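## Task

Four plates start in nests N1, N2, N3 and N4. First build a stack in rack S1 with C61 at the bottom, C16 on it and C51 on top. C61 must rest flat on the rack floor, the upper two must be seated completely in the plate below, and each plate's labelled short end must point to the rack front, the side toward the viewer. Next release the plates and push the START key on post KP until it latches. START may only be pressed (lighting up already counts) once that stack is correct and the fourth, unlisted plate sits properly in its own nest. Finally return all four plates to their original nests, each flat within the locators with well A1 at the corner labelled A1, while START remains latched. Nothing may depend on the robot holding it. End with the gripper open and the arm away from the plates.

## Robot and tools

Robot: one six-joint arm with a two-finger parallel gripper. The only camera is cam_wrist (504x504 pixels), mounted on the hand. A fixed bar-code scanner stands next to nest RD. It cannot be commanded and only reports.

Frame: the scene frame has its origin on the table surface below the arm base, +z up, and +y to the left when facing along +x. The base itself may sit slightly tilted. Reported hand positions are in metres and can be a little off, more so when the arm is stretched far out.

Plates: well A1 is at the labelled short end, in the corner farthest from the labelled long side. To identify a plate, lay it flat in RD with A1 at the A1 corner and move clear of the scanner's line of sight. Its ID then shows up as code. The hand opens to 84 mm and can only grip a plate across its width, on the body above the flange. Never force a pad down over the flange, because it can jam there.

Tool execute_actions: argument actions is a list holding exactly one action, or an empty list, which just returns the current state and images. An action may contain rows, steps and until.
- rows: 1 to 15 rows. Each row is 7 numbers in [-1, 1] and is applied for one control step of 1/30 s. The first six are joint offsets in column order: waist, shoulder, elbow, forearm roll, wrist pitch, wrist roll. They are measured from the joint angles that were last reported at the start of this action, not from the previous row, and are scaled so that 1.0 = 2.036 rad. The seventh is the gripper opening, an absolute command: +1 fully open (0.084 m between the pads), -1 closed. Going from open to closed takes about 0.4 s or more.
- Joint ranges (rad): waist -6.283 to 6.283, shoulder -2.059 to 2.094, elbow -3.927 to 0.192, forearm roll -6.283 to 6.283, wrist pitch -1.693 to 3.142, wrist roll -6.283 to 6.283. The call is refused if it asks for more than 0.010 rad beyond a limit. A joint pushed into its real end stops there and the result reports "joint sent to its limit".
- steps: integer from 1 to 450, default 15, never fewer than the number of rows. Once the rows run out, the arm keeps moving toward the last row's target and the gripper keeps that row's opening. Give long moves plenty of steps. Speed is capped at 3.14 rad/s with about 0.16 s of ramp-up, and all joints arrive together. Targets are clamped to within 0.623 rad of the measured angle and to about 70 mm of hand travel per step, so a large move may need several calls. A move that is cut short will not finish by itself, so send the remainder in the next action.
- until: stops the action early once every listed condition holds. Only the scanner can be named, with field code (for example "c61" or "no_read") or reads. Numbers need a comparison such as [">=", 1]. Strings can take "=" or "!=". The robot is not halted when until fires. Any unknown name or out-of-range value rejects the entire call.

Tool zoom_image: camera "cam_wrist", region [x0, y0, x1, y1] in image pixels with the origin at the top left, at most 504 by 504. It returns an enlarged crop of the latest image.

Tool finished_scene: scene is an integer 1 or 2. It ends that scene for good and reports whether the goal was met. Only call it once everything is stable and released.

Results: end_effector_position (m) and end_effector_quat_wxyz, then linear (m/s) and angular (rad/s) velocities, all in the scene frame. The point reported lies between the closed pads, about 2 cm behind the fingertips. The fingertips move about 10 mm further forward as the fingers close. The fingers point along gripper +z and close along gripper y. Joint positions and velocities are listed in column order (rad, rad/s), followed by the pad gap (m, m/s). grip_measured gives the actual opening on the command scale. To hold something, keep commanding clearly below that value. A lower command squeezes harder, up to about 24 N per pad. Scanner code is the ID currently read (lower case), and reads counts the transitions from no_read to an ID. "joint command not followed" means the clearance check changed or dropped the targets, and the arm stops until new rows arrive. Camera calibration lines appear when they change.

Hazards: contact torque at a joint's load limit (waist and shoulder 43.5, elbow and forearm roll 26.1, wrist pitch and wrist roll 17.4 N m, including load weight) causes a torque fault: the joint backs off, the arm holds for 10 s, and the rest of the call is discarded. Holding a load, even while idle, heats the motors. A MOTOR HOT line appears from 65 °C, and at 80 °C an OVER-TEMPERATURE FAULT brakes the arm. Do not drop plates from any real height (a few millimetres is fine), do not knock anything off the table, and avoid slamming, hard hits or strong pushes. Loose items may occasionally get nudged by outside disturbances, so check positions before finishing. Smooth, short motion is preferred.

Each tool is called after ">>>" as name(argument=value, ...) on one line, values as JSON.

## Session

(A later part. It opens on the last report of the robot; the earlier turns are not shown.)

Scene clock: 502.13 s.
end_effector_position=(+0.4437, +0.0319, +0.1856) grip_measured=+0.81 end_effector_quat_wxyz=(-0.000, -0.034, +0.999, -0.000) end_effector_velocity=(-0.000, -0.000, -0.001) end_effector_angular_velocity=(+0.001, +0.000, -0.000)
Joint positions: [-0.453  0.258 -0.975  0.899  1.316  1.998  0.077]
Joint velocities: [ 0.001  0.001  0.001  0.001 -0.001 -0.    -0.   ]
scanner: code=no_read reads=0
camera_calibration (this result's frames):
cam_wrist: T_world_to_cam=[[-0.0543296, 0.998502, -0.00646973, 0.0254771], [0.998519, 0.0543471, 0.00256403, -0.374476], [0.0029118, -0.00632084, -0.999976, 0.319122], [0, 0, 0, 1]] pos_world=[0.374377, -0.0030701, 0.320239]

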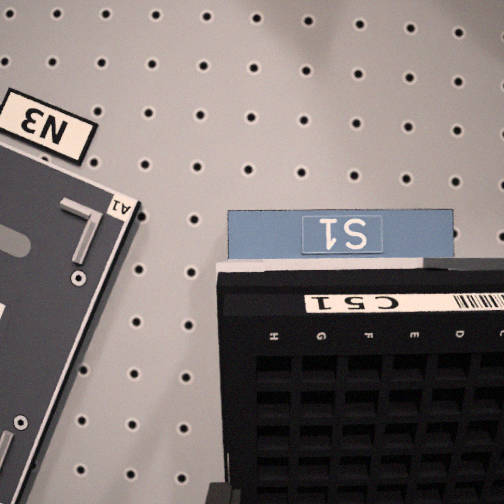

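>>> execute_actions(actions=[{"rows":[[-0.004,-0.0007,-0.0034,-0.0032,0.0047,0.0011,0.3],[-0.008,-0.0013,-0.0067,-0.0065,0.0093,0.0022,0.3],[-0.0124,-0.002,-0.01,-0.0097,0.014,0.0033,0.3],[-0.0166,-0.0027,-0.0134,-0.013,0.0185,0.0043,0.3],[-0.0207,-0.0034,-0.0167,-0.0162,0.0231,0.0054,0.3],[-0.0243,-0.0036,-0.0206,-0.0193,0.0278,0.007,0.3],[-0.0283,-0.0038,-0.0244,-0.0225,0.0326,0.0086,0.3],[-0.0323,-0.004,-0.0282,-0.0256,0.0373,0.0102,0.3],[-0.0363,-0.0042,-0.032,-0.0288,0.042,0.0117,0.3],[-0.0403,-0.0044,-0.0359,-0.0319,0.0467,0.0133,0.3]],"steps":25}])

Scene clock: 506.60 s.
end_effector_position=(+0.4445, +0.0317, +0.2299) grip_measured=+0.91 end_effector_quat_wxyz=(+0.000, -0.033, +0.999, -0.001) end_effector_velocity=(-0.000, -0.000, +0.001) end_effector_angular_velocity=(-0.001, -0.001, -0.000)
Joint positions: [-0.535  0.249 -1.048  0.834  1.411  2.025  0.081]
Joint velocities: [-0.001 -0.     0.    -0.     0.    -0.    -0.   ]
scanner: code=no_read reads=0
camera_calibration (this result's frames):
cam_wrist: T_world_to_cam=[[-0.0536599, 0.998534, -0.00716828, 0.0258367], [0.998554, 0.0536823, 0.00296236, -0.375488], [0.00334283, -0.00699895, -0.99997, 0.363265], [0, 0, 0, 1]] pos_world=[0.375117, -0.00309928, 0.364552]

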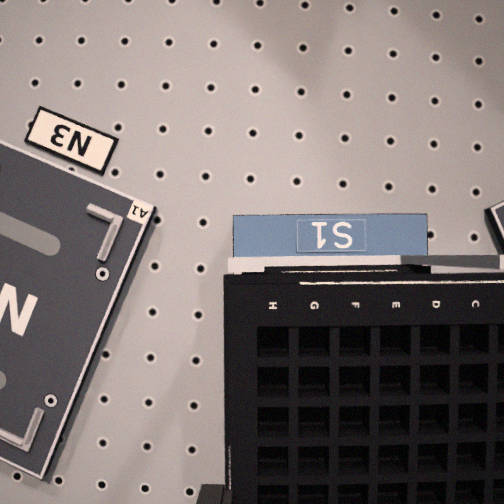

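>>> execute_actions(actions=[{"rows":[[0.0007,0.0017,-0.0027,0,0,0,0.3],[0.0007,0.0017,-0.0027,0,0,0,0.3],[0.0007,0.0017,-0.0027,0,0,0,0.3],[0.0047,0.0019,0.0011,0.0031,-0.0047,-0.0016,0.3],[0.0087,0.0021,0.005,0.0063,-0.0094,-0.0031,0.3],[0.0127,0.0023,0.0088,0.0094,-0.0141,-0.0047,0.3],[0.0167,0.0025,0.0126,0.0126,-0.0189,-0.0063,0.3],[0.0203,0.0027,0.0165,0.0157,-0.0236,-0.0079,0.3],[0.0244,0.0034,0.0198,0.019,-0.0282,-0.009,0.3]],"steps":22}])

Scene clock: 510.33 s.
end_effector_position=(+0.4457, +0.0317, +0.2035) grip_measured=+0.91 end_effector_quat_wxyz=(+0.000, -0.036, +0.999, -0.001) end_effector_velocity=(-0.000, -0.000, -0.001) end_effector_angular_velocity=(+0.000, +0.001, -0.001)
Joint positions: [-0.486  0.256 -1.008  0.872  1.354  2.007  0.081]
Joint velocities: [ 0.001  0.001  0.001  0.    -0.001 -0.     0.   ]
scanner: code=no_read reads=0
camera_calibration (this result's frames):
cam_wrist: T_world_to_cam=[[-0.0587396, 0.99825, -0.00679312, 0.0279427], [0.998266, 0.0587635, 0.003384, -0.376729], [0.00377726, -0.00658256, -0.999971, 0.336675], [0, 0, 0, 1]] pos_world=[0.376446, -0.00353971, 0.33813]

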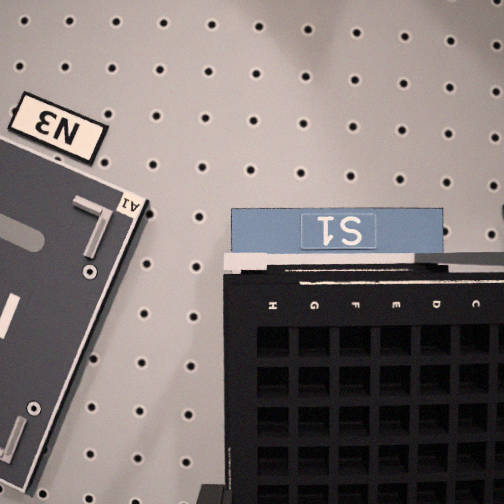

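>>> execute_actions(actions=[{"rows":[[0.0041,0.0007,0.0033,0.0032,-0.0046,-0.0011,0.3],[0.0041,0.0007,0.0033,0.0032,-0.0046,-0.0011,0.3],[0.0083,0.0014,0.0067,0.0065,-0.0092,-0.0021,0.3],[0.0083,0.0014,0.0067,0.0065,-0.0092,-0.0021,0.3],[0.0124,0.002,0.01,0.0097,-0.0139,-0.0032,0.3],[0.0124,0.002,0.01,0.0097,-0.0139,-0.0032,0.3],[0.0166,0.0027,0.0134,0.0129,-0.0185,-0.0043,0.3]],"steps":20}])

Scene clock: 512.53 s.
end_effector_position=(+0.4454, +0.0318, +0.1858) grip_measured=+0.91 end_effector_quat_wxyz=(+0.000, -0.035, +0.999, -0.001) end_effector_velocity=(-0.001, -0.000, -0.000) end_effector_angular_velocity=(-0.000, +0.002, -0.001)
Joint positions: [-0.452  0.261 -0.981  0.899  1.316  1.998  0.081]
Joint velocities: [ 0.     0.     0.001 -0.001 -0.    -0.     0.   ]
scanner: code=no_read reads=0
camera_calibration (this result's frames):
cam_wrist: T_world_to_cam=[[-0.0570633, 0.998344, -0.00730737, 0.0270773], [0.998366, 0.0570839, 0.00264691, -0.376244], [0.00305966, -0.00714439, -0.99997, 0.319297], [0, 0, 0, 1]] pos_world=[0.376197, -0.00327377, 0.320481]

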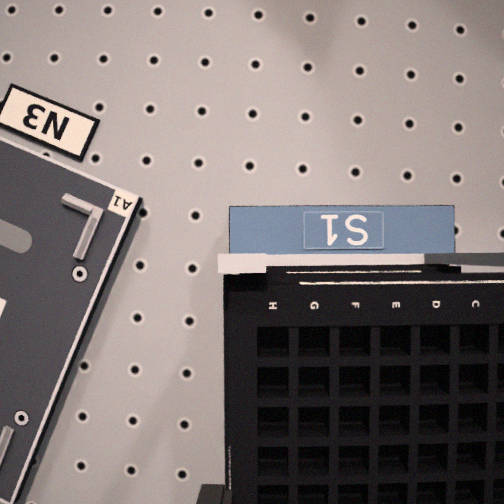

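>>> execute_actions(actions=[{"rows":[[0.0045,0.0009,0.0031,0.0039,-0.0048,-0.0017,0.3],[0.009,0.002,0.006,0.0079,-0.0095,-0.0034,0.3],[0.0135,0.0032,0.0088,0.0118,-0.0143,-0.0051,0.3],[0.0179,0.0045,0.0115,0.0157,-0.0191,-0.0067,0.3],[0.0224,0.0059,0.0141,0.0196,-0.0239,-0.0084,0.3],[0.0269,0.0073,0.0167,0.0236,-0.0286,-0.0101,0.3],[0.0314,0.0088,0.0192,0.0275,-0.0334,-0.0118,0.3],[0.0362,0.0107,0.0213,0.0319,-0.0378,-0.0134,0.3],[0.0411,0.0128,0.0232,0.0363,-0.0422,-0.015,0.3],[0.0459,0.015,0.0249,0.0407,-0.0466,-0.0166,0.3],[0.0508,0.0172,0.0266,0.0452,-0.0511,-0.0183,0.3],[0.0556,0.0194,0.0282,0.0496,-0.0555,-0.0199,0.3],[0.0605,0.0217,0.0299,0.054,-0.0599,-0.0215,0.3],[0.0653,0.024,0.0315,0.0584,-0.0643,-0.0231,0.3]],"steps":28}])

Scene clock: 516.57 s.
end_effector_position=(+0.4459, +0.0316, +0.1196) grip_measured=+0.91 end_effector_quat_wxyz=(-0.001, -0.035, +0.999, -0.001) end_effector_velocity=(-0.000, -0.000, -0.001) end_effector_angular_velocity=(+0.001, +0.000, -0.001)
Joint positions: [-0.319  0.31  -0.917  1.017  1.186  1.951  0.081]
Joint velocities: [ 0.001  0.001  0.     0.001 -0.     0.     0.   ]
scanner: code=no_read reads=0
camera_calibration (this result's frames):
cam_wrist: T_world_to_cam=[[-0.0570317, 0.998351, -0.00658365, 0.0267167], [0.998371, 0.0570405, 0.00115538, -0.376318], [0.00152901, -0.00650703, -0.999978, 0.253744], [0, 0, 0, 1]] pos_world=[0.37684, -0.00355613, 0.254349]

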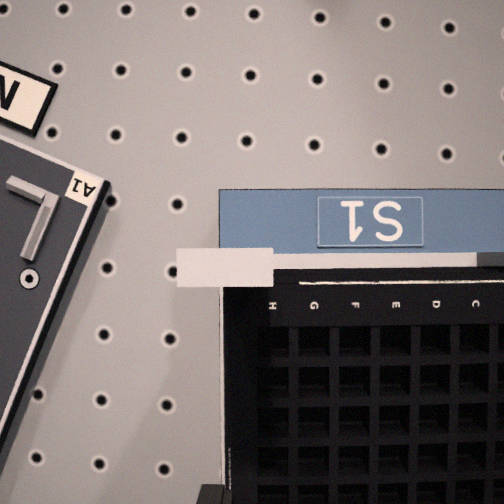

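>>> execute_actions(actions=[{"rows":[[0.0046,0.0023,0.0014,0.0048,-0.004,-0.002,0.3],[0.0046,0.0023,0.0014,0.0048,-0.004,-0.002,0.3],[0.0093,0.0046,0.0027,0.0096,-0.0081,-0.004,0.3],[0.0093,0.0046,0.0027,0.0096,-0.0081,-0.004,0.3],[0.014,0.0068,0.004,0.0143,-0.0122,-0.006,0.3],[0.014,0.0068,0.004,0.0143,-0.0122,-0.006,0.3],[0.0186,0.0091,0.0054,0.0191,-0.0162,-0.0081,0.3]],"steps":20}])

Scene clock: 519.57 s.
end_effector_position=(+0.4460, +0.0316, +0.1018) grip_measured=+0.91 end_effector_quat_wxyz=(+0.000, -0.035, +0.999, -0.000) end_effector_velocity=(-0.000, -0.000, -0.001) end_effector_angular_velocity=(+0.000, +0.001, -0.001)
Joint positions: [-0.282  0.328 -0.906  1.056  1.153  1.934  0.081]
Joint velocities: [ 0.001  0.001  0.001  0.001 -0.001 -0.001  0.   ]
scanner: code=no_read reads=0
camera_calibration (this result's frames):
cam_wrist: T_world_to_cam=[[-0.0571877, 0.998343, -0.0064314, 0.0266489], [0.998359, 0.0572058, 0.00266331, -0.376548], [0.00302681, -0.00626853, -0.999976, 0.235234], [0, 0, 0, 1]] pos_world=[0.376742, -0.0035894, 0.236403]

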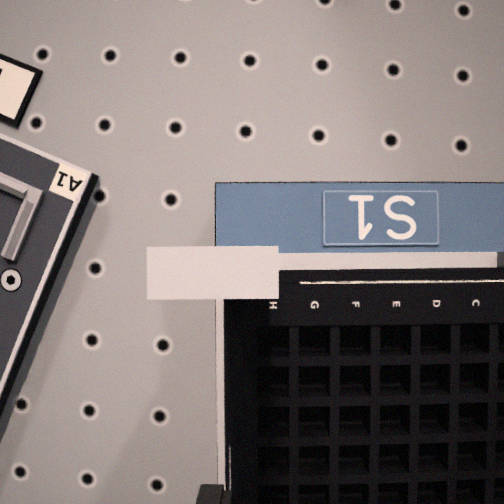

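>>> execute_actions(actions=[{"rows":[[0.001,0.0005,0.0003,0.001,-0.0009,-0.0004,0.3],[0.001,0.0005,0.0003,0.001,-0.0009,-0.0004,0.3],[0.001,0.0005,0.0003,0.001,-0.0009,-0.0004,0.3],[0.001,0.0005,0.0003,0.001,-0.0009,-0.0004,0.3],[0.001,0.0005,0.0003,0.001,-0.0009,-0.0004,0.3],[0.001,0.0005,0.0003,0.001,-0.0009,-0.0004,0.3],[0.001,0.0005,0.0003,0.001,-0.0009,-0.0004,1]],"steps":20}])

Scene clock: 521.67 s.
end_effector_position=(+0.4460, +0.0315, +0.1006) grip_measured=+1.00 end_effector_quat_wxyz=(-0.000, -0.035, +0.999, -0.000) end_effector_velocity=(-0.001, -0.000, +0.001) end_effector_angular_velocity=(+0.000, +0.000, -0.000)
Joint positions: [-0.279  0.329 -0.905  1.058  1.151  1.934  0.084]
Joint velocities: [-0.003 -0.003  0.002 -0.003  0.002 -0.    -0.   ]
scanner: code=no_read reads=0
camera_calibration (this result's frames):
cam_wrist: T_world_to_cam=[[-0.0570262, 0.998352, -0.00649779, 0.0266015], [0.998369, 0.0570435, 0.00251744, -0.376532], [0.00288395, -0.00634363, -0.999976, 0.234098], [0, 0, 0, 1]] pos_world=[0.376759, -0.00359389, 0.235213]

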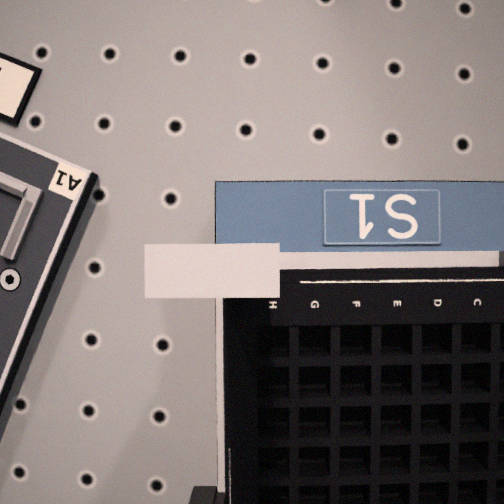

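>>> execute_actions(actions=[{"rows":[[-0.0197,-0.0093,-0.0059,-0.02,0.0172,0.0083,1],[-0.0197,-0.0093,-0.0059,-0.02,0.0172,0.0083,1],[-0.0197,-0.0093,-0.0059,-0.02,0.0172,0.0083,1],[-0.036,-0.0175,-0.0115,-0.035,0.032,0.014,1],[-0.036,-0.0175,-0.0115,-0.035,0.032,0.014,1],[-0.0535,-0.0246,-0.0182,-0.0506,0.0476,0.0196,1],[-0.0535,-0.0246,-0.0182,-0.0506,0.0476,0.0196,1],[-0.069,-0.0295,-0.027,-0.0645,0.064,0.0255,1],[-0.069,-0.0295,-0.027,-0.0645,0.064,0.0255,1],[-0.085,-0.0334,-0.0373,-0.078,0.081,0.0314,1],[-0.085,-0.0334,-0.0373,-0.078,0.081,0.0314,1],[-0.105,-0.0368,-0.054,-0.0943,0.104,0.0368,1],[-0.105,-0.0368,-0.054,-0.0943,0.104,0.0368,1],[-0.125,-0.0378,-0.0727,-0.11,0.1277,0.0447,1]],"steps":25}])

>>> execute_actions(actions=[{"rows":[[-0.21,-0.355,0.46,0.254,-0.032,-0.223,1]],"steps":45}])

Scene clock: 532.63 s.
end_effector_position=(+0.4456, +0.0314, +0.2291) grip_measured=+1.00 end_effector_quat_wxyz=(-0.000, -0.034, +0.999, -0.001) end_effector_velocity=(+0.006, +0.001, +0.007) end_effector_angular_velocity=(-0.013, -0.012, +0.013)
Joint positions: [-0.533  0.253 -1.052  0.835  1.411  2.024  0.084]
Joint velocities: [-0.004 -0.006 -0.014 -0.001 -0.001  0.     0.   ]
scanner: code=no_read reads=0
camera_calibration (this result's frames):
cam_wrist: T_world_to_cam=[[-0.0551307, 0.998457, -0.00662995, 0.0267321], [0.998476, 0.0551455, 0.0020656, -0.376404], [0.00242803, -0.00650596, -0.999976, 0.362883], [0, 0, 0, 1]] pos_world=[0.376423, -0.00357298, 0.363829]

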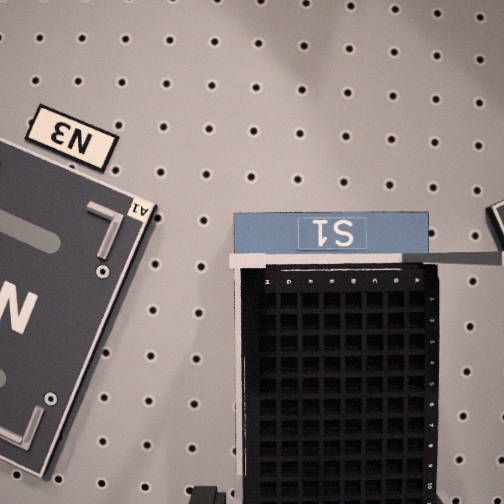

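Scene clock: 534.13 s.
end_effector_position=(+0.3202, +0.0674, +0.2383) grip_measured=+1.00 end_effector_quat_wxyz=(+0.383, -0.009, +0.924, -0.003) end_effector_velocity=(-0.000, -0.000, +0.000) end_effector_angular_velocity=(-0.000, -0.000, -0.000)
Joint positions: [-0.96  -0.469 -0.116  1.352  1.345  1.57   0.084]
Joint velocities: [-0. -0.  0. -0. -0.  0.  0.]
scanner: code=no_read reads=0
camera_calibration (this result's frames):
cam_wrist: T_world_to_cam=[[-0.00124929, 0.999967, -0.00803878, -0.0330668], [0.70535, 0.00657952, 0.708828, -0.324467], [0.708858, -0.00478463, -0.705335, 0.0760922], [0, 0, 0, 1]] pos_world=[0.174883, 0.0355646, 0.283396]

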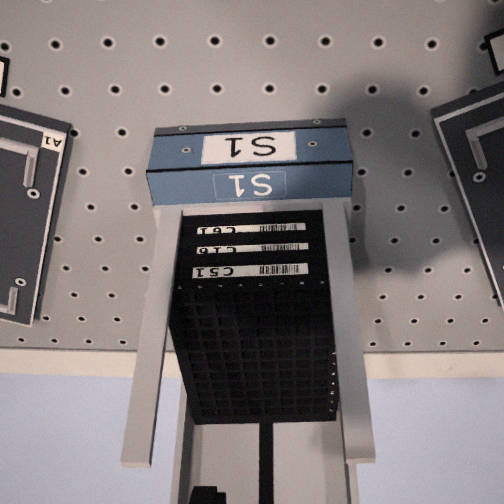

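>>> zoom_image(camera="cam_wrist", region=[150, 200, 350, 300])

Region (150, 200, 350, 300) of cam_wrist's 504x504 image, scaled by 2.520, with more detail than that image has.

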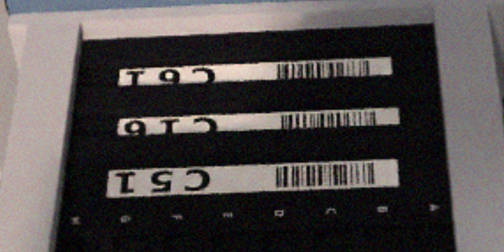

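>>> execute_actions(actions=[{"rows":[[0.221,-0.221,-0.242,-0.227,0.263,-1,1]],"steps":45}])

>>> execute_actions(actions=[{"rows":[[0,0,0,0,0,-0.44,1]],"steps":25}])

Scene clock: 538.60 s.
end_effector_position=(+0.2810, +0.3354, +0.2489) grip_measured=+1.00 end_effector_quat_wxyz=(+0.000, +1.000, -0.010, +0.000) end_effector_velocity=(-0.000, +0.000, +0.000) end_effector_angular_velocity=(-0.000, +0.000, +0.002)
Joint positions: [-0.51  -0.919 -0.608  0.89   1.881 -0.465  0.084]
Joint velocities: [ 0.    -0.    -0.001  0.     0.001 -0.001 -0.   ]
scanner: code=no_read reads=0
camera_calibration (this result's frames):
cam_wrist: T_world_to_cam=[[-0.0334834, -0.999429, -0.00456548, 0.377795], [-0.999438, 0.0334749, 0.00192901, 0.339933], [-0.00177508, 0.0046275, -0.999988, 0.382424], [0, 0, 0, 1]] pos_world=[0.353071, 0.364431, 0.383489]

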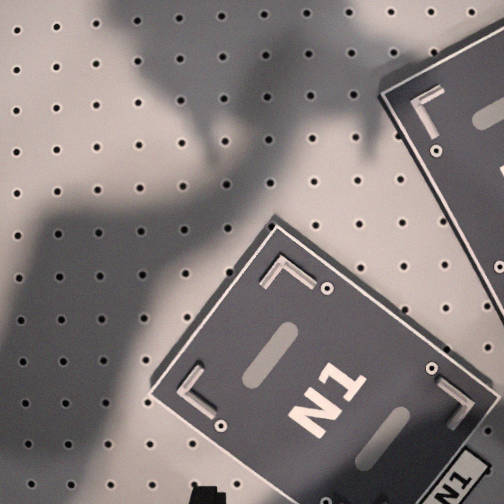

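Scene clock: 539.43 s.
end_effector_position=(+0.2810, +0.3354, +0.2489) grip_measured=+1.00 end_effector_quat_wxyz=(+0.001, +0.906, +0.424, +0.000) end_effector_velocity=(+0.000, -0.000, -0.000) end_effector_angular_velocity=(-0.000, -0.000, +0.002)
Joint positions: [-0.51  -0.919 -0.608  0.89   1.881 -1.36   0.084]
Joint velocities: [ 0.    -0.     0.001 -0.    -0.001 -0.003  0.   ]
scanner: code=no_read reads=0
camera_calibration (this result's frames):
cam_wrist: T_world_to_cam=[[0.759025, -0.651047, -0.00439857, 0.0381583], [-0.65104, -0.759037, 0.00292885, 0.507603], [-0.0052455, 0.000640578, -0.999986, 0.384736], [0, 0, 0, 1]] pos_world=[0.303525, 0.409886, 0.383412]

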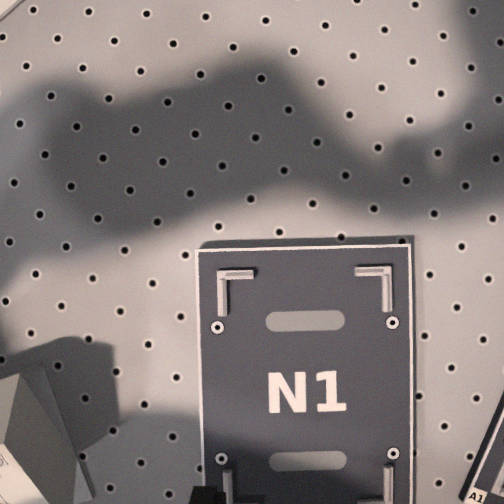

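>>> execute_actions(actions=[{"rows":[[0,0,0,0,0,-0.7,1]],"steps":30}])

Scene clock: 540.97 s.
end_effector_position=(+0.2810, +0.3354, +0.2489) grip_measured=+1.00 end_effector_quat_wxyz=(+0.000, +0.409, +0.913, -0.000) end_effector_velocity=(+0.000, -0.000, +0.000) end_effector_angular_velocity=(-0.000, -0.001, +0.003)
Joint positions: [-0.51  -0.919 -0.608  0.89   1.881 -2.785  0.084]
Joint velocities: [ 0.     0.    -0.     0.    -0.001 -0.003  0.   ]
scanner: code=no_read reads=0
camera_calibration (this result's frames):
cam_wrist: T_world_to_cam=[[0.754677, 0.656072, -0.00567886, -0.398753], [0.656095, -0.754669, 0.00376597, 0.13856], [-0.00181491, -0.00656796, -0.999977, 0.386188], [0, 0, 0, 1]] pos_world=[0.210722, 0.368715, 0.383393]

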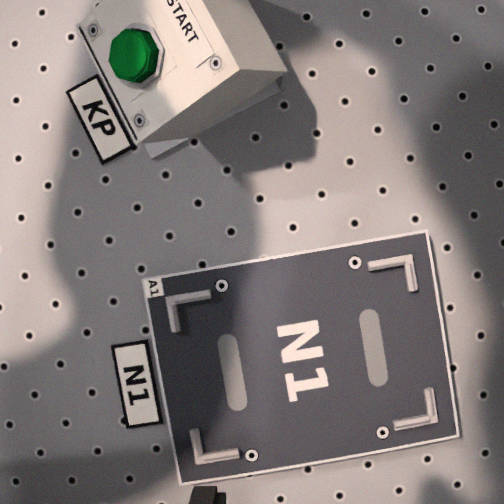

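>>> execute_actions(actions=[{"rows":[[0,0,0,0,0,-0.4,1]],"steps":25}])

Scene clock: 543.30 s.
end_effector_position=(+0.2810, +0.3354, +0.2489) grip_measured=+1.00 end_effector_quat_wxyz=(+0.000, +0.014, +1.000, -0.000) end_effector_velocity=(-0.000, -0.000, -0.000) end_effector_angular_velocity=(+0.001, +0.002, +0.001)
Joint positions: [-0.51  -0.919 -0.608  0.89   1.881 -3.599  0.084]
Joint velocities: [-0.     0.     0.001 -0.     0.001 -0.002  0.   ]
scanner: code=no_read reads=0
camera_calibration (this result's frames):
cam_wrist: T_world_to_cam=[[0.0411933, 0.99913, -0.00647455, -0.313105], [0.999147, -0.0411727, 0.00328892, -0.197066], [0.00301948, -0.0066045, -0.999974, 0.384841], [0, 0, 0, 1]] pos_world=[0.208634, 0.30726, 0.383452]

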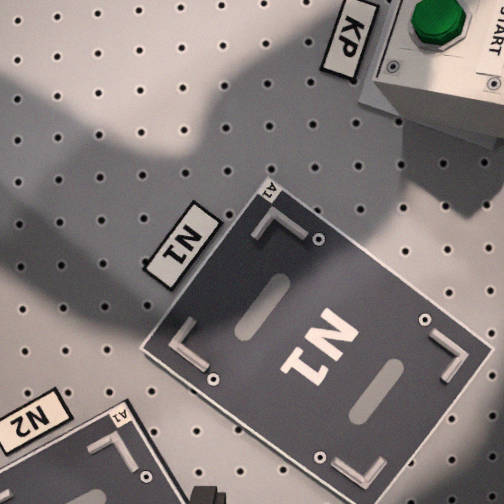

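>>> execute_actions(actions=[{"rows":[[0.141,-0.207,0.2333,0.105,0.1172,0,1]],"steps":40}])

Scene clock: 557.13 s.
end_effector_position=(+0.1112, +0.3765, +0.1370) grip_measured=+1.00 end_effector_quat_wxyz=(-0.194, -0.076, +0.963, +0.170) end_effector_velocity=(+0.000, +0.000, +0.000) end_effector_angular_velocity=(+0.000, -0.000, +0.001)
Joint positions: [-0.223 -1.341 -0.133  1.103  2.119 -3.599  0.084]
Joint velocities: [ 0.    -0.    -0.     0.001 -0.    -0.     0.   ]
scanner: code=no_read reads=0
camera_calibration (this result's frames):
cam_wrist: T_world_to_cam=[[-0.0715688, 0.934727, 0.348084, -0.359684], [0.915239, 0.20027, -0.349613, -0.0585478], [-0.396504, 0.293559, -0.869832, 0.187381], [0, 0, 0, 1]] pos_world=[0.102141, 0.292924, 0.267721]

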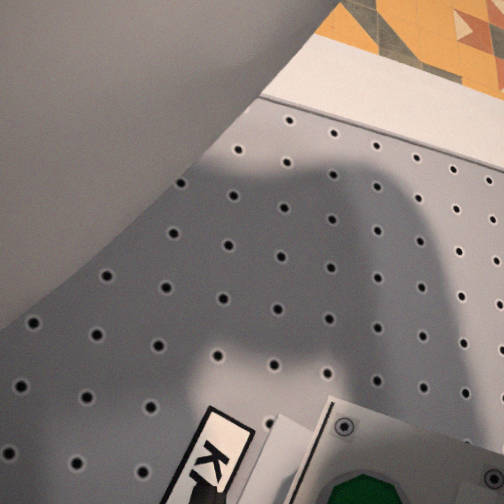

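>>> execute_actions(actions=[{"rows":[[0,0,0,0,0,1,1]],"steps":25}])

>>> execute_actions(actions=[{"rows":[[0,0,0,0,0,0.55,1]],"steps":22}])

Scene clock: 559.50 s.
end_effector_position=(+0.1112, +0.3765, +0.1370) grip_measured=+1.00 end_effector_quat_wxyz=(-0.247, +0.773, +0.579, -0.073) end_effector_velocity=(+0.000, -0.000, +0.000) end_effector_angular_velocity=(-0.201, +0.149, -0.436)
Joint positions: [-0.223 -1.341 -0.133  1.103  2.119 -1.585  0.084]
Joint velocities: [-0.     0.    -0.    -0.    -0.001  0.502 -0.   ]
scanner: code=no_read reads=0
camera_calibration (this result's frames):
cam_wrist: T_world_to_cam=[[0.853377, -0.216967, -0.473996, 0.0837211], [-0.328408, -0.929904, -0.165608, 0.480096], [-0.40484, 0.29699, -0.864813, 0.186328], [0, 0, 0, 1]] pos_world=[0.161655, 0.409271, 0.28033]

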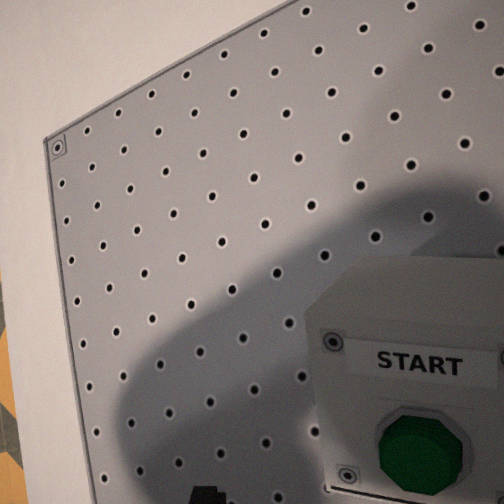

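Scene clock: 560.23 s.
end_effector_position=(+0.1112, +0.3765, +0.1370) grip_measured=+1.00 end_effector_quat_wxyz=(-0.171, +0.963, +0.081, -0.193) end_effector_velocity=(-0.000, -0.000, -0.000) end_effector_angular_velocity=(-0.003, +0.003, -0.006)
Joint positions: [-0.223 -1.341 -0.133  1.103  2.119 -0.466  0.084]
Joint velocities: [-0.     0.     0.    -0.     0.     0.007  0.   ]
scanner: code=no_read reads=0
camera_calibration (this result's frames):
cam_wrist: T_world_to_cam=[[0.0753456, -0.929594, -0.360801, 0.423078], [-0.912507, -0.21017, 0.350941, 0.203297], [-0.402062, 0.302792, -0.864097, 0.183739], [0, 0, 0, 1]] pos_world=[0.227507, 0.380383, 0.24007]

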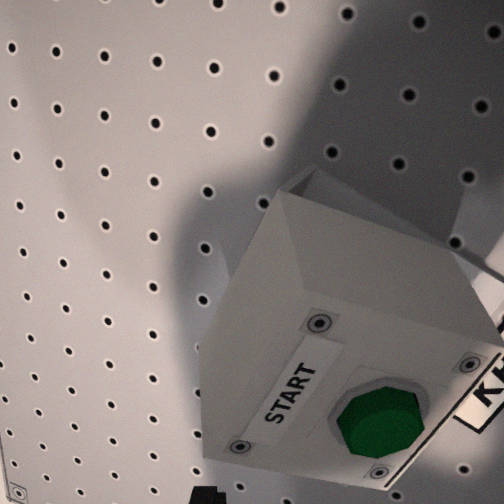

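>>> execute_actions(actions=[{"rows":[[0,0,0,0,0,0,-1],[0,0,0,0,0,0,-1],[0,0,0,0,0,0,-1],[0,0,0,0,0,0,-1],[0,0,0,0,0,0,-1],[0,0,0,0,0,0,-1],[0,0,0,0,0,0,-1],[0,0,0,0,0,0,-1],[0,0,0,0,0,0,-1],[0,0,0,0,0,0,-1],[0.03,0.0037,0.0026,0.007,-0.03,0,-1],[0.06,0.0074,0.0053,0.014,-0.06,0,-1],[0.09,0.011,0.008,0.021,-0.09,0,-1],[0.1207,0.0148,0.0106,0.0277,-0.1192,0,-1]],"steps":30}])

Scene clock: 570.73 s.
end_effector_position=(+0.1191, +0.3839, +0.1149) grip_measured=-1.00 end_effector_quat_wxyz=(-0.177, +0.960, +0.111, -0.187) end_effector_velocity=(-0.000, +0.000, -0.000) end_effector_angular_velocity=(+0.001, +0.001, +0.001)
Joint positions: [ 0.022 -1.311 -0.112  1.16   1.877 -0.466  0.   ]
Joint velocities: [ 0.003  0.     0.     0.    -0.001 -0.     0.   ]
scanner: code=no_read reads=0
camera_calibration (this result's frames):
cam_wrist: T_world_to_cam=[[0.132378, -0.914734, -0.381756, 0.411266], [-0.906002, -0.267884, 0.327717, 0.243847], [-0.40204, 0.302489, -0.864213, 0.165666], [0, 0, 0, 1]] pos_world=[0.233088, 0.39141, 0.220261]

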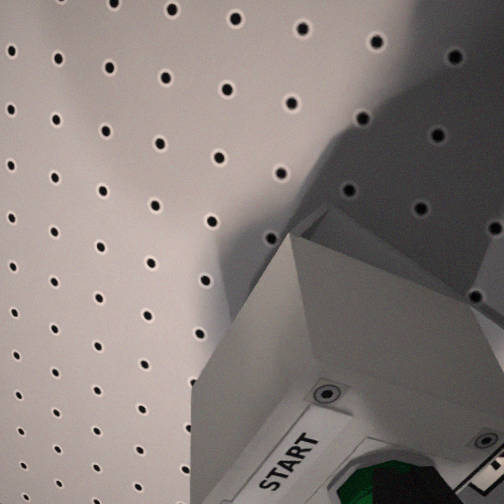

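>>> execute_actions(actions=[{"rows":[[0.012,0.002,0.001,0.003,-0.012,0,-1],[0.024,0.004,0.002,0.006,-0.024,0,-1],[0.036,0.006,0.003,0.009,-0.036,0,-1],[0.048,0.008,0.004,0.012,-0.048,0,-1]],"steps":18}])

>>> execute_actions(actions=[{"rows":[[0.008,0.0015,0.0007,0.002,-0.008,0,-1],[0.016,0.003,0.0014,0.004,-0.016,0,-1],[0.024,0.0045,0.002,0.006,-0.024,0,-1],[0.032,0.006,0.0027,0.008,-0.032,0,-1]],"steps":18}])

Scene clock: 573.67 s.
end_effector_position=(+0.1211, +0.3878, +0.1055) grip_measured=-1.00 end_effector_quat_wxyz=(-0.181, +0.959, +0.118, -0.185) end_effector_velocity=(-0.000, -0.000, -0.000) end_effector_angular_velocity=(-0.001, +0.000, -0.000)
Joint positions: [ 0.119 -1.294 -0.104  1.184  1.779 -0.466  0.   ]
Joint velocities: [ 0.001 -0.     0.001 -0.    -0.001  0.     0.   ]
scanner: code=no_read reads=0
camera_calibration (this result's frames):
cam_wrist: T_world_to_cam=[[0.14576, -0.908806, -0.390929, 0.408034], [-0.9043, -0.282653, 0.319919, 0.256156], [-0.401242, 0.306886, -0.863033, 0.155267], [0, 0, 0, 1]] pos_world=[0.234466, 0.395578, 0.211564]

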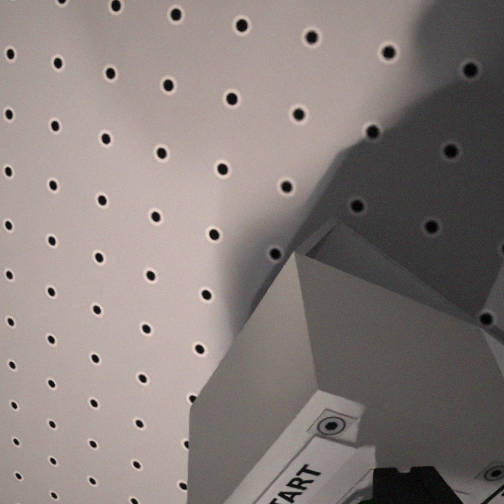

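Scene clock: 574.27 s.
end_effector_position=(+0.1219, +0.3899, +0.0996) grip_measured=-1.00 end_effector_quat_wxyz=(-0.180, +0.958, +0.124, -0.185) end_effector_velocity=(+0.000, -0.001, -0.001) end_effector_angular_velocity=(+0.000, -0.000, -0.003)
Joint positions: [ 0.183 -1.283 -0.102  1.194  1.716 -0.466  0.   ]
Joint velocities: [ 0.005  0.001  0.003  0.002 -0.007  0.     0.   ]
scanner: code=no_read reads=0
camera_calibration (this result's frames):
cam_wrist: T_world_to_cam=[[0.157325, -0.906667, -0.391412, 0.405351], [-0.902088, -0.293223, 0.316635, 0.263473], [-0.401854, 0.303274, -0.864024, 0.151402], [0, 0, 0, 1]] pos_world=[0.234746, 0.398858, 0.206049]

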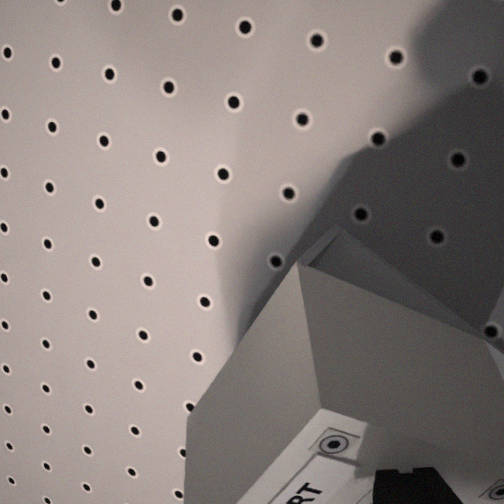

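Contact starting. A little more.

>>> execute_actions(actions=[{"rows":[[0.008,0.0015,0.002,0.004,-0.008,0,-1],[0.016,0.003,0.003,0.006,-0.016,0,-1],[0.024,0.0045,0.004,0.009,-0.024,0,-1]],"steps":18}])

Scene clock: 576.00 s.
end_effector_position=(+0.1220, +0.3908, +0.0983) grip_measured=-1.00 end_effector_quat_wxyz=(-0.169, +0.958, +0.136, -0.187) end_effector_velocity=(+0.000, -0.000, -0.000) end_effector_angular_velocity=(+0.000, +0.001, -0.002)
Joint positions: [ 0.222 -1.274 -0.119  1.175  1.682 -0.466  0.   ]
Joint velocities: [-0.001  0.002 -0.     0.     0.001 -0.     0.   ]
scanner: code=no_read reads=0
camera_calibration (this result's frames):
cam_wrist: T_world_to_cam=[[0.184378, -0.908559, -0.374868, 0.401414], [-0.894383, -0.313245, 0.319305, 0.270911], [-0.407533, 0.276403, -0.870355, 0.161924], [0, 0, 0, 1]] pos_world=[0.234276, 0.404814, 0.204906]

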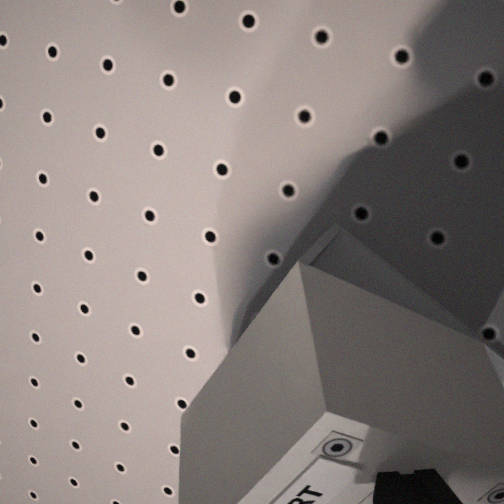

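Bottomed. Retreat.

>>> execute_actions(actions=[{"rows":[[-0.2186,-0.033,-0.007,-0.0354,0.2146,0,1]],"steps":25}])

Scene clock: 577.83 s.
end_effector_position=(+0.1111, +0.3765, +0.1370) grip_measured=+1.00 end_effector_quat_wxyz=(-0.171, +0.963, +0.081, -0.193) end_effector_velocity=(+0.000, -0.000, +0.000) end_effector_angular_velocity=(-0.001, -0.003, -0.000)
Joint positions: [-0.222 -1.341 -0.133  1.103  2.119 -0.466  0.084]
Joint velocities: [-0.004 -0.002 -0.    -0.001  0.001 -0.    -0.   ]
scanner: code=no_read reads=0
camera_calibration (this result's frames):
cam_wrist: T_world_to_cam=[[0.0763944, -0.929588, -0.360596, 0.422942], [-0.912326, -0.21108, 0.350866, 0.203544], [-0.402276, 0.302177, -0.864213, 0.183911], [0, 0, 0, 1]] pos_world=[0.227371, 0.380552, 0.240033]

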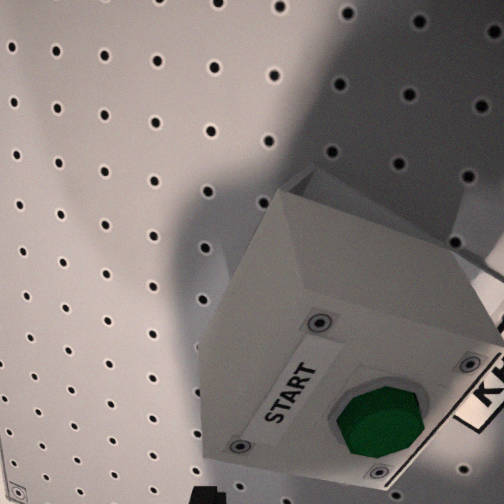

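>>> execute_actions(actions=[{"rows":[[0,0,0,0,0,0,-1],[0,0,0,0,0,0,-1],[0,0,0,0,0,0,-1],[0,0,0,0,0,0,-1],[0,0,0,0,0,0,-1],[0,0,0,0,0,0,-1],[0,0,0,0,0,0,-1],[0,0,0,0,0,0,-1],[0.03,-0.001,0.006,0.008,-0.03,0,-1],[0.06,-0.002,0.011,0.016,-0.06,0,-1],[0.095,-0.003,0.017,0.024,-0.092,0,-1],[0.126,-0.004,0.023,0.033,-0.123,0,-1],[0.158,-0.0044,0.029,0.0408,-0.1537,0,-1]],"steps":28}])

>>> execute_actions(actions=[{"rows":[[0.008,0.0015,0.0007,0.002,-0.008,0,-1],[0.016,0.003,0.0014,0.004,-0.016,0,-1],[0.024,0.0045,0.002,0.006,-0.024,0,-1],[0.032,0.006,0.0027,0.008,-0.032,0,-1]],"steps":18}])

Scene clock: 584.93 s.
end_effector_position=(+0.1142, +0.3846, +0.1053) grip_measured=-1.00 end_effector_quat_wxyz=(-0.183, +0.958, +0.126, -0.182) end_effector_velocity=(-0.001, +0.000, -0.000) end_effector_angular_velocity=(+0.001, +0.004, +0.002)
Joint positions: [ 0.098 -1.35  -0.074  1.186  1.806 -0.466  0.   ]
Joint velocities: [ 0.004 -0.     0.001  0.     0.001 -0.     0.   ]
scanner: code=no_read reads=0
camera_calibration (this result's frames):
cam_wrist: T_world_to_cam=[[0.161723, -0.90347, -0.396973, 0.402782], [-0.902579, -0.298063, 0.31066, 0.255705], [-0.398995, 0.308058, -0.863657, 0.152651], [0, 0, 0, 1]] pos_world=[0.226562, 0.393093, 0.212294]

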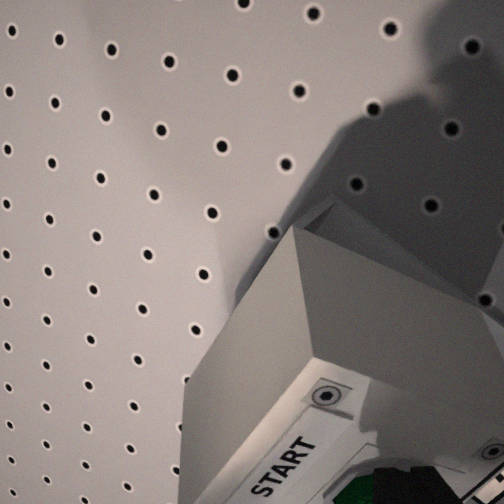

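Scene clock: 585.53 s.
end_effector_position=(+0.1152, +0.3873, +0.0994) grip_measured=-1.00 end_effector_quat_wxyz=(-0.186, +0.957, +0.130, -0.181) end_effector_velocity=(-0.000, -0.001, -0.001) end_effector_angular_velocity=(+0.000, +0.001, -0.002)
Joint positions: [ 0.163 -1.338 -0.069  1.203  1.741 -0.466  0.   ]
Joint velocities: [ 0.001  0.001  0.002  0.    -0.001 -0.     0.   ]
scanner: code=no_read reads=0
camera_calibration (this result's frames):
cam_wrist: T_world_to_cam=[[0.167716, -0.899469, -0.403517, 0.401139], [-0.901701, -0.305421, 0.306027, 0.262498], [-0.398505, 0.312527, -0.862277, 0.1452], [0, 0, 0, 1]] pos_world=[0.22728, 0.395605, 0.206737]

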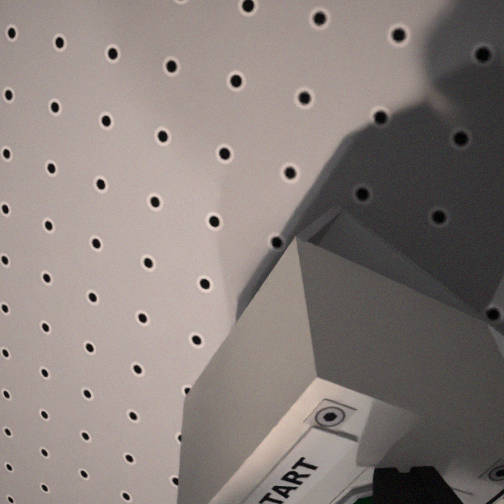

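>>> execute_actions(actions=[{"rows":[[0.008,0.0015,0.0007,0.002,-0.008,0,-1],[0.016,0.003,0.0014,0.004,-0.016,0,-1],[0.024,0.0045,0.002,0.006,-0.024,0,-1],[0.032,0.006,0.0027,0.008,-0.032,0,-1]],"steps":18}])

Scene clock: 586.97 s.
end_effector_position=(+0.1155, +0.3887, +0.0965) grip_measured=-1.00 end_effector_quat_wxyz=(-0.174, +0.957, +0.144, -0.183) end_effector_velocity=(-0.000, -0.000, -0.000) end_effector_angular_velocity=(-0.001, +0.004, -0.003)
Joint positions: [ 0.222 -1.327 -0.085  1.187  1.687 -0.466  0.   ]
Joint velocities: [ 0.     0.006 -0.002 -0.001  0.001  0.     0.   ]
scanner: code=no_read reads=0
camera_calibration (this result's frames):
cam_wrist: T_world_to_cam=[[0.197809, -0.900543, -0.387162, 0.396532], [-0.89329, -0.328234, 0.307075, 0.271835], [-0.403614, 0.285105, -0.869374, 0.154338], [0, 0, 0, 1]] pos_world=[0.226683, 0.402317, 0.204225]

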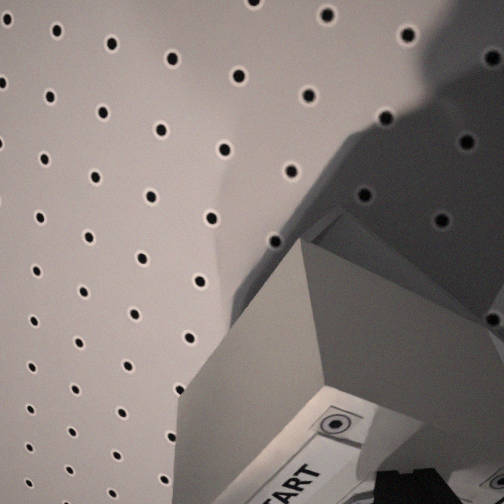

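>>> execute_actions(actions=[{"rows":[[0.011,0.002,0.012,0.018,-0.013,0,-1],[0.019,0.0035,0.0125,0.02,-0.021,0,-1],[0.027,0.005,0.013,0.022,-0.029,0,-1],[0.035,0.0065,0.014,0.024,-0.037,0,-1]],"steps":18}])

Scene clock: 598.70 s.
end_effector_position=(+0.1129, +0.3760, +0.0927) grip_measured=-1.00 end_effector_quat_wxyz=(-0.144, +0.958, +0.154, -0.192) end_effector_velocity=(-0.000, +0.000, +0.000) end_effector_angular_velocity=(+0.000, +0.001, +0.000)
Joint positions: [ 0.249 -1.322 -0.092  1.126  1.662 -0.466  0.   ]
Joint velocities: [-0.     0.    -0.     0.     0.001  0.     0.   ]
TORQUE FAULT: the external load on joint 4 (forearm roll) reached its load limit, and the arm stopped for 10 seconds. The arm's remaining commands of this call were not run. Joint 4 (forearm roll) moved back by up to 3 degrees. The arm holds there, with its grip as last carried out, and accepts commands again: back off and push less far. The arm stops again, at the same cost, whenever a joint's load reaches its limit.
scanner: code=no_read reads=0
camera_calibration (this result's frames):
cam_wrist: T_world_to_cam=[[0.226659, -0.913974, -0.336566, 0.381271], [-0.880865, -0.339806, 0.329558, 0.267444], [-0.415574, 0.221772, -0.882108, 0.179956], [0, 0, 0, 1]] pos_world=[0.223948, 0.399442, 0.198925]

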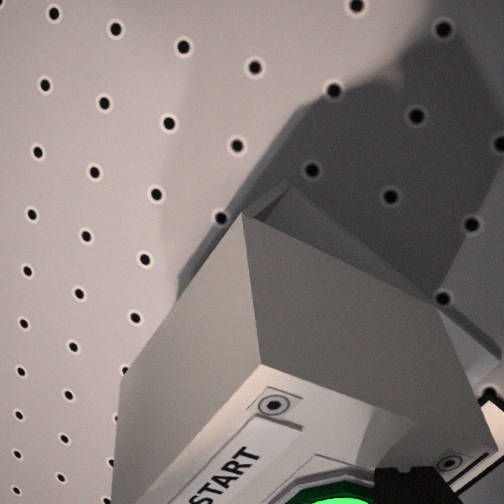

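>>> execute_actions(actions=[{"rows":[[-0.2313,-0.0093,-0.02,-0.0113,0.2245,0,1]],"steps":25}])

Scene clock: 600.37 s.
end_effector_position=(+0.1107, +0.3765, +0.1368) grip_measured=+1.00 end_effector_quat_wxyz=(-0.171, +0.963, +0.081, -0.194) end_effector_velocity=(+0.001, -0.000, +0.000) end_effector_angular_velocity=(-0.001, -0.002, -0.002)
Joint positions: [-0.222 -1.341 -0.132  1.103  2.119 -0.466  0.084]
Joint velocities: [-0.004 -0.     0.    -0.001  0.001  0.     0.   ]
scanner: code=no_read reads=0
camera_calibration (this result's frames):
cam_wrist: T_world_to_cam=[[0.07536, -0.929464, -0.361133, 0.422979], [-0.911802, -0.210837, 0.352369, 0.202886], [-0.403655, 0.302728, -0.863376, 0.183492], [0, 0, 0, 1]] pos_world=[0.227184, 0.380371, 0.239684]

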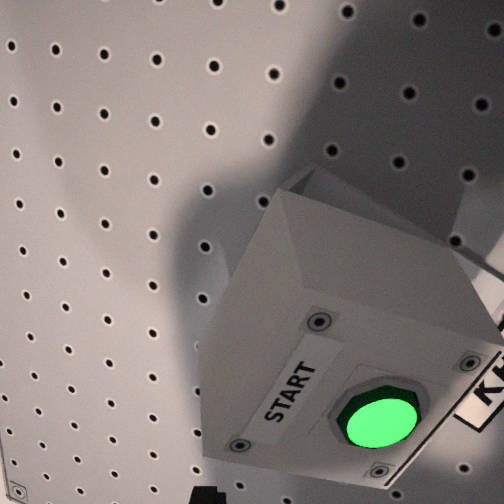

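>>> execute_actions(actions=[{"rows":[[-0.181,0.637,-0.442,-0.143,-0.284,1,1]],"steps":45}])

>>> execute_actions(actions=[{"rows":[[0.0275,0.1454,-0.0103,0.0108,-0.0639,0.2235,1]],"steps":25}])

>>> execute_actions(actions=[{"rows":[[0.02,0.001,0.0187,0.0157,-0.0237,-0.0079,1],[0.02,0.001,0.0187,0.0157,-0.0237,-0.0079,1],[0.04,0.0044,0.0354,0.032,-0.0467,-0.0133,1],[0.04,0.0044,0.0354,0.032,-0.0467,-0.0133,1],[0.056,0.0083,0.0457,0.0455,-0.0637,-0.0192,1],[0.056,0.0083,0.0457,0.0455,-0.0637,-0.0192,1],[0.0715,0.0132,0.0545,0.0594,-0.0801,-0.0251,1],[0.0715,0.0132,0.0545,0.0594,-0.0801,-0.0251,1],[0.089,0.0203,0.0612,0.075,-0.0957,-0.0307,1],[0.089,0.0203,0.0612,0.075,-0.0957,-0.0307,1],[0.1053,0.0285,0.0668,0.09,-0.1105,-0.0364,1],[0.1053,0.0285,0.0668,0.09,-0.1105,-0.0364,1],[0.1053,0.0285,0.0668,0.09,-0.1105,-0.0364,1],[0.125,0.0378,0.0727,0.11,-0.1277,-0.0447,1]],"steps":28}])

Scene clock: 605.27 s.
end_effector_position=(+0.4444, +0.1237, +0.3047) grip_measured=+1.00 end_effector_quat_wxyz=(+0.025, -0.340, +0.939, -0.042) end_effector_velocity=(-0.001, -0.002, -0.001) end_effector_angular_velocity=(+0.004, +0.003, -0.008)
Joint positions: [-0.59  -0.045 -1.032  0.812  1.541  1.569  0.084]
Joint velocities: [-0.001  0.005  0.001 -0.     0.001  0.003 -0.   ]
scanner: code=no_read reads=0
camera_calibration (this result's frames):
cam_wrist: T_world_to_cam=[[-0.625854, 0.77345, -0.100413, 0.245027], [0.77576, 0.63063, 0.0223903, -0.358873], [0.0806414, -0.0638836, -0.994694, 0.409754], [0, 0, 0, 1]] pos_world=[0.398707, 0.0629766, 0.440219]

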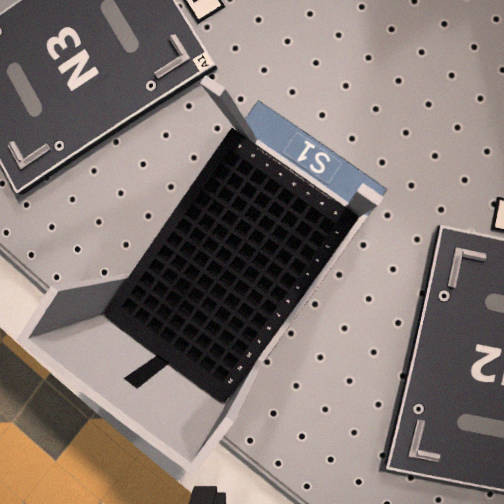

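Scene clock: 606.10 s.
end_effector_position=(+0.4463, +0.0321, +0.2307) grip_measured=+1.00 end_effector_quat_wxyz=(+0.001, -0.036, +0.999, -0.002) end_effector_velocity=(-0.000, -0.001, -0.001) end_effector_angular_velocity=(+0.001, +0.002, -0.003)
Joint positions: [-0.534  0.25  -1.053  0.834  1.411  2.024  0.084]
Joint velocities: [ 0.     0.003 -0.    -0.    -0.     0.001  0.   ]
scanner: code=no_read reads=0
camera_calibration (this result's frames):
cam_wrist: T_world_to_cam=[[-0.0580977, 0.998272, -0.00878507, 0.0279393], [0.9983, 0.0581352, 0.00406579, -0.377595], [0.00456948, -0.00853393, -0.999953, 0.363553], [0, 0, 0, 1]] pos_world=[0.376916, -0.0028369, 0.365316]

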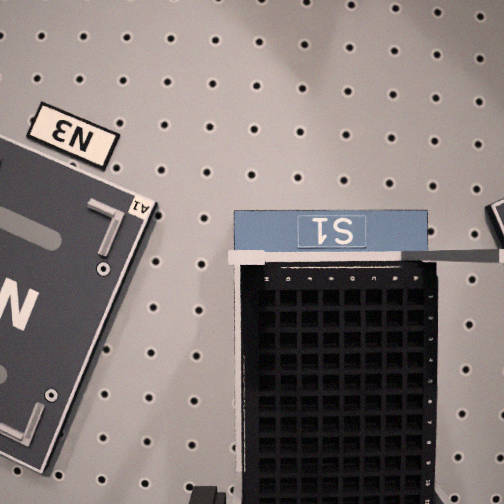

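Scene clock: 607.03 s.
end_effector_position=(+0.4465, +0.0322, +0.1015) grip_measured=+1.00 end_effector_quat_wxyz=(+0.001, -0.036, +0.999, -0.001) end_effector_velocity=(-0.002, +0.000, -0.002) end_effector_angular_velocity=(+0.003, +0.004, -0.003)
Joint positions: [-0.28   0.327 -0.905  1.058  1.151  1.933  0.084]
Joint velocities: [ 0.003  0.003  0.002  0.002  0.     0.    -0.   ]
scanner: code=no_read reads=0
camera_calibration (this result's frames):
cam_wrist: T_world_to_cam=[[-0.0593926, 0.998211, -0.00690389, 0.0270836], [0.998226, 0.0594202, 0.00386111, -0.377263], [0.00426443, -0.00666232, -0.999969, 0.234389], [0, 0, 0, 1]] pos_world=[0.377203, -0.00305648, 0.236025]

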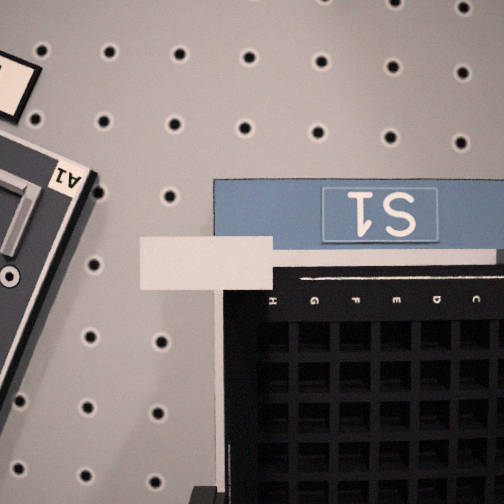

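>>> execute_actions(actions=[{"rows":[[0,0.0004,0.001,0,0,0,1],[0,0.0004,0.001,0,0,0,1],[0,0.0004,0.001,0,0,0,1],[0,0.0004,0.001,0,0,0,1],[0,0.0004,0.001,0,0,0,1],[0,0.0004,0.001,0,0,0,1],[0,0.0004,0.001,0,0,0,1],[0,0.0004,0.001,0,0,0,1],[0,0.0004,0.001,0,0,0,0.3]],"steps":20}])

>>> execute_actions(actions=[{"rows":[[-0.005,-0.0023,-0.0015,-0.005,0.0043,0.002,0.3],[-0.01,-0.0047,-0.003,-0.01,0.0086,0.004,0.3],[-0.015,-0.007,-0.0044,-0.015,0.0129,0.006,0.3],[-0.0197,-0.0093,-0.0059,-0.02,0.0172,0.0083,0.3],[-0.028,-0.0135,-0.0087,-0.0275,0.0246,0.011,0.3],[-0.036,-0.0175,-0.0115,-0.035,0.032,0.014,0.3],[-0.045,-0.021,-0.0148,-0.043,0.04,0.017,0.3],[-0.0535,-0.0246,-0.0182,-0.0506,0.0476,0.0196,0.3],[-0.061,-0.027,-0.0225,-0.0575,0.056,0.0225,0.3],[-0.069,-0.0295,-0.027,-0.0645,0.064,0.0255,0.3],[-0.077,-0.0315,-0.032,-0.071,0.0725,0.0285,0.3],[-0.085,-0.0334,-0.0373,-0.078,0.081,0.0314,0.3],[-0.095,-0.035,-0.0455,-0.086,0.0925,0.034,0.3],[-0.105,-0.0368,-0.054,-0.0943,0.104,0.0368,0.3],[-0.125,-0.0378,-0.0727,-0.11,0.1277,0.0447,0.3]],"steps":28}])

Scene clock: 612.07 s.
end_effector_position=(+0.4455, +0.0318, +0.1010) grip_measured=+0.92 end_effector_quat_wxyz=(+0.000, -0.035, +0.999, -0.000) end_effector_velocity=(+0.000, +0.000, +0.000) end_effector_angular_velocity=(+0.001, -0.000, +0.001)
Joint positions: [-0.28   0.327 -0.904  1.058  1.151  1.933  0.081]
Joint velocities: [ 0.    -0.    -0.001  0.001  0.001 -0.     0.   ]
scanner: code=no_read reads=0
camera_calibration (this result's frames):
cam_wrist: T_world_to_cam=[[-0.0572781, 0.998339, -0.00618178, 0.0263936], [0.998353, 0.0572961, 0.00277402, -0.376103], [0.0031236, -0.00601271, -0.999977, 0.234428], [0, 0, 0, 1]] pos_world=[0.376263, -0.003391, 0.235629]

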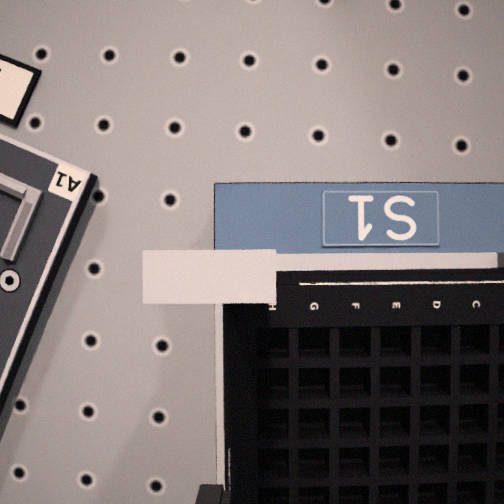

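Scene clock: 613.00 s.
end_effector_position=(+0.4454, +0.0318, +0.2299) grip_measured=+0.92 end_effector_quat_wxyz=(+0.000, -0.034, +0.999, -0.001) end_effector_velocity=(+0.004, +0.001, +0.006) end_effector_angular_velocity=(-0.010, -0.009, +0.009)
Joint positions: [-0.534  0.251 -1.051  0.834  1.411  2.024  0.081]
Joint velocities: [-0.004 -0.005 -0.01  -0.001 -0.     0.    -0.   ]
scanner: code=no_read reads=0
camera_calibration (this result's frames):
cam_wrist: T_world_to_cam=[[-0.0559327, 0.998409, -0.00718437, 0.0268521], [0.998429, 0.0559547, 0.00289303, -0.376349], [0.00329043, -0.00701127, -0.99997, 0.363253], [0, 0, 0, 1]] pos_world=[0.376065, -0.00320399, 0.364523]

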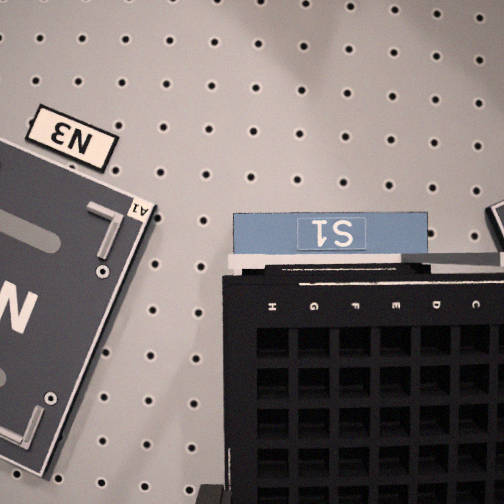

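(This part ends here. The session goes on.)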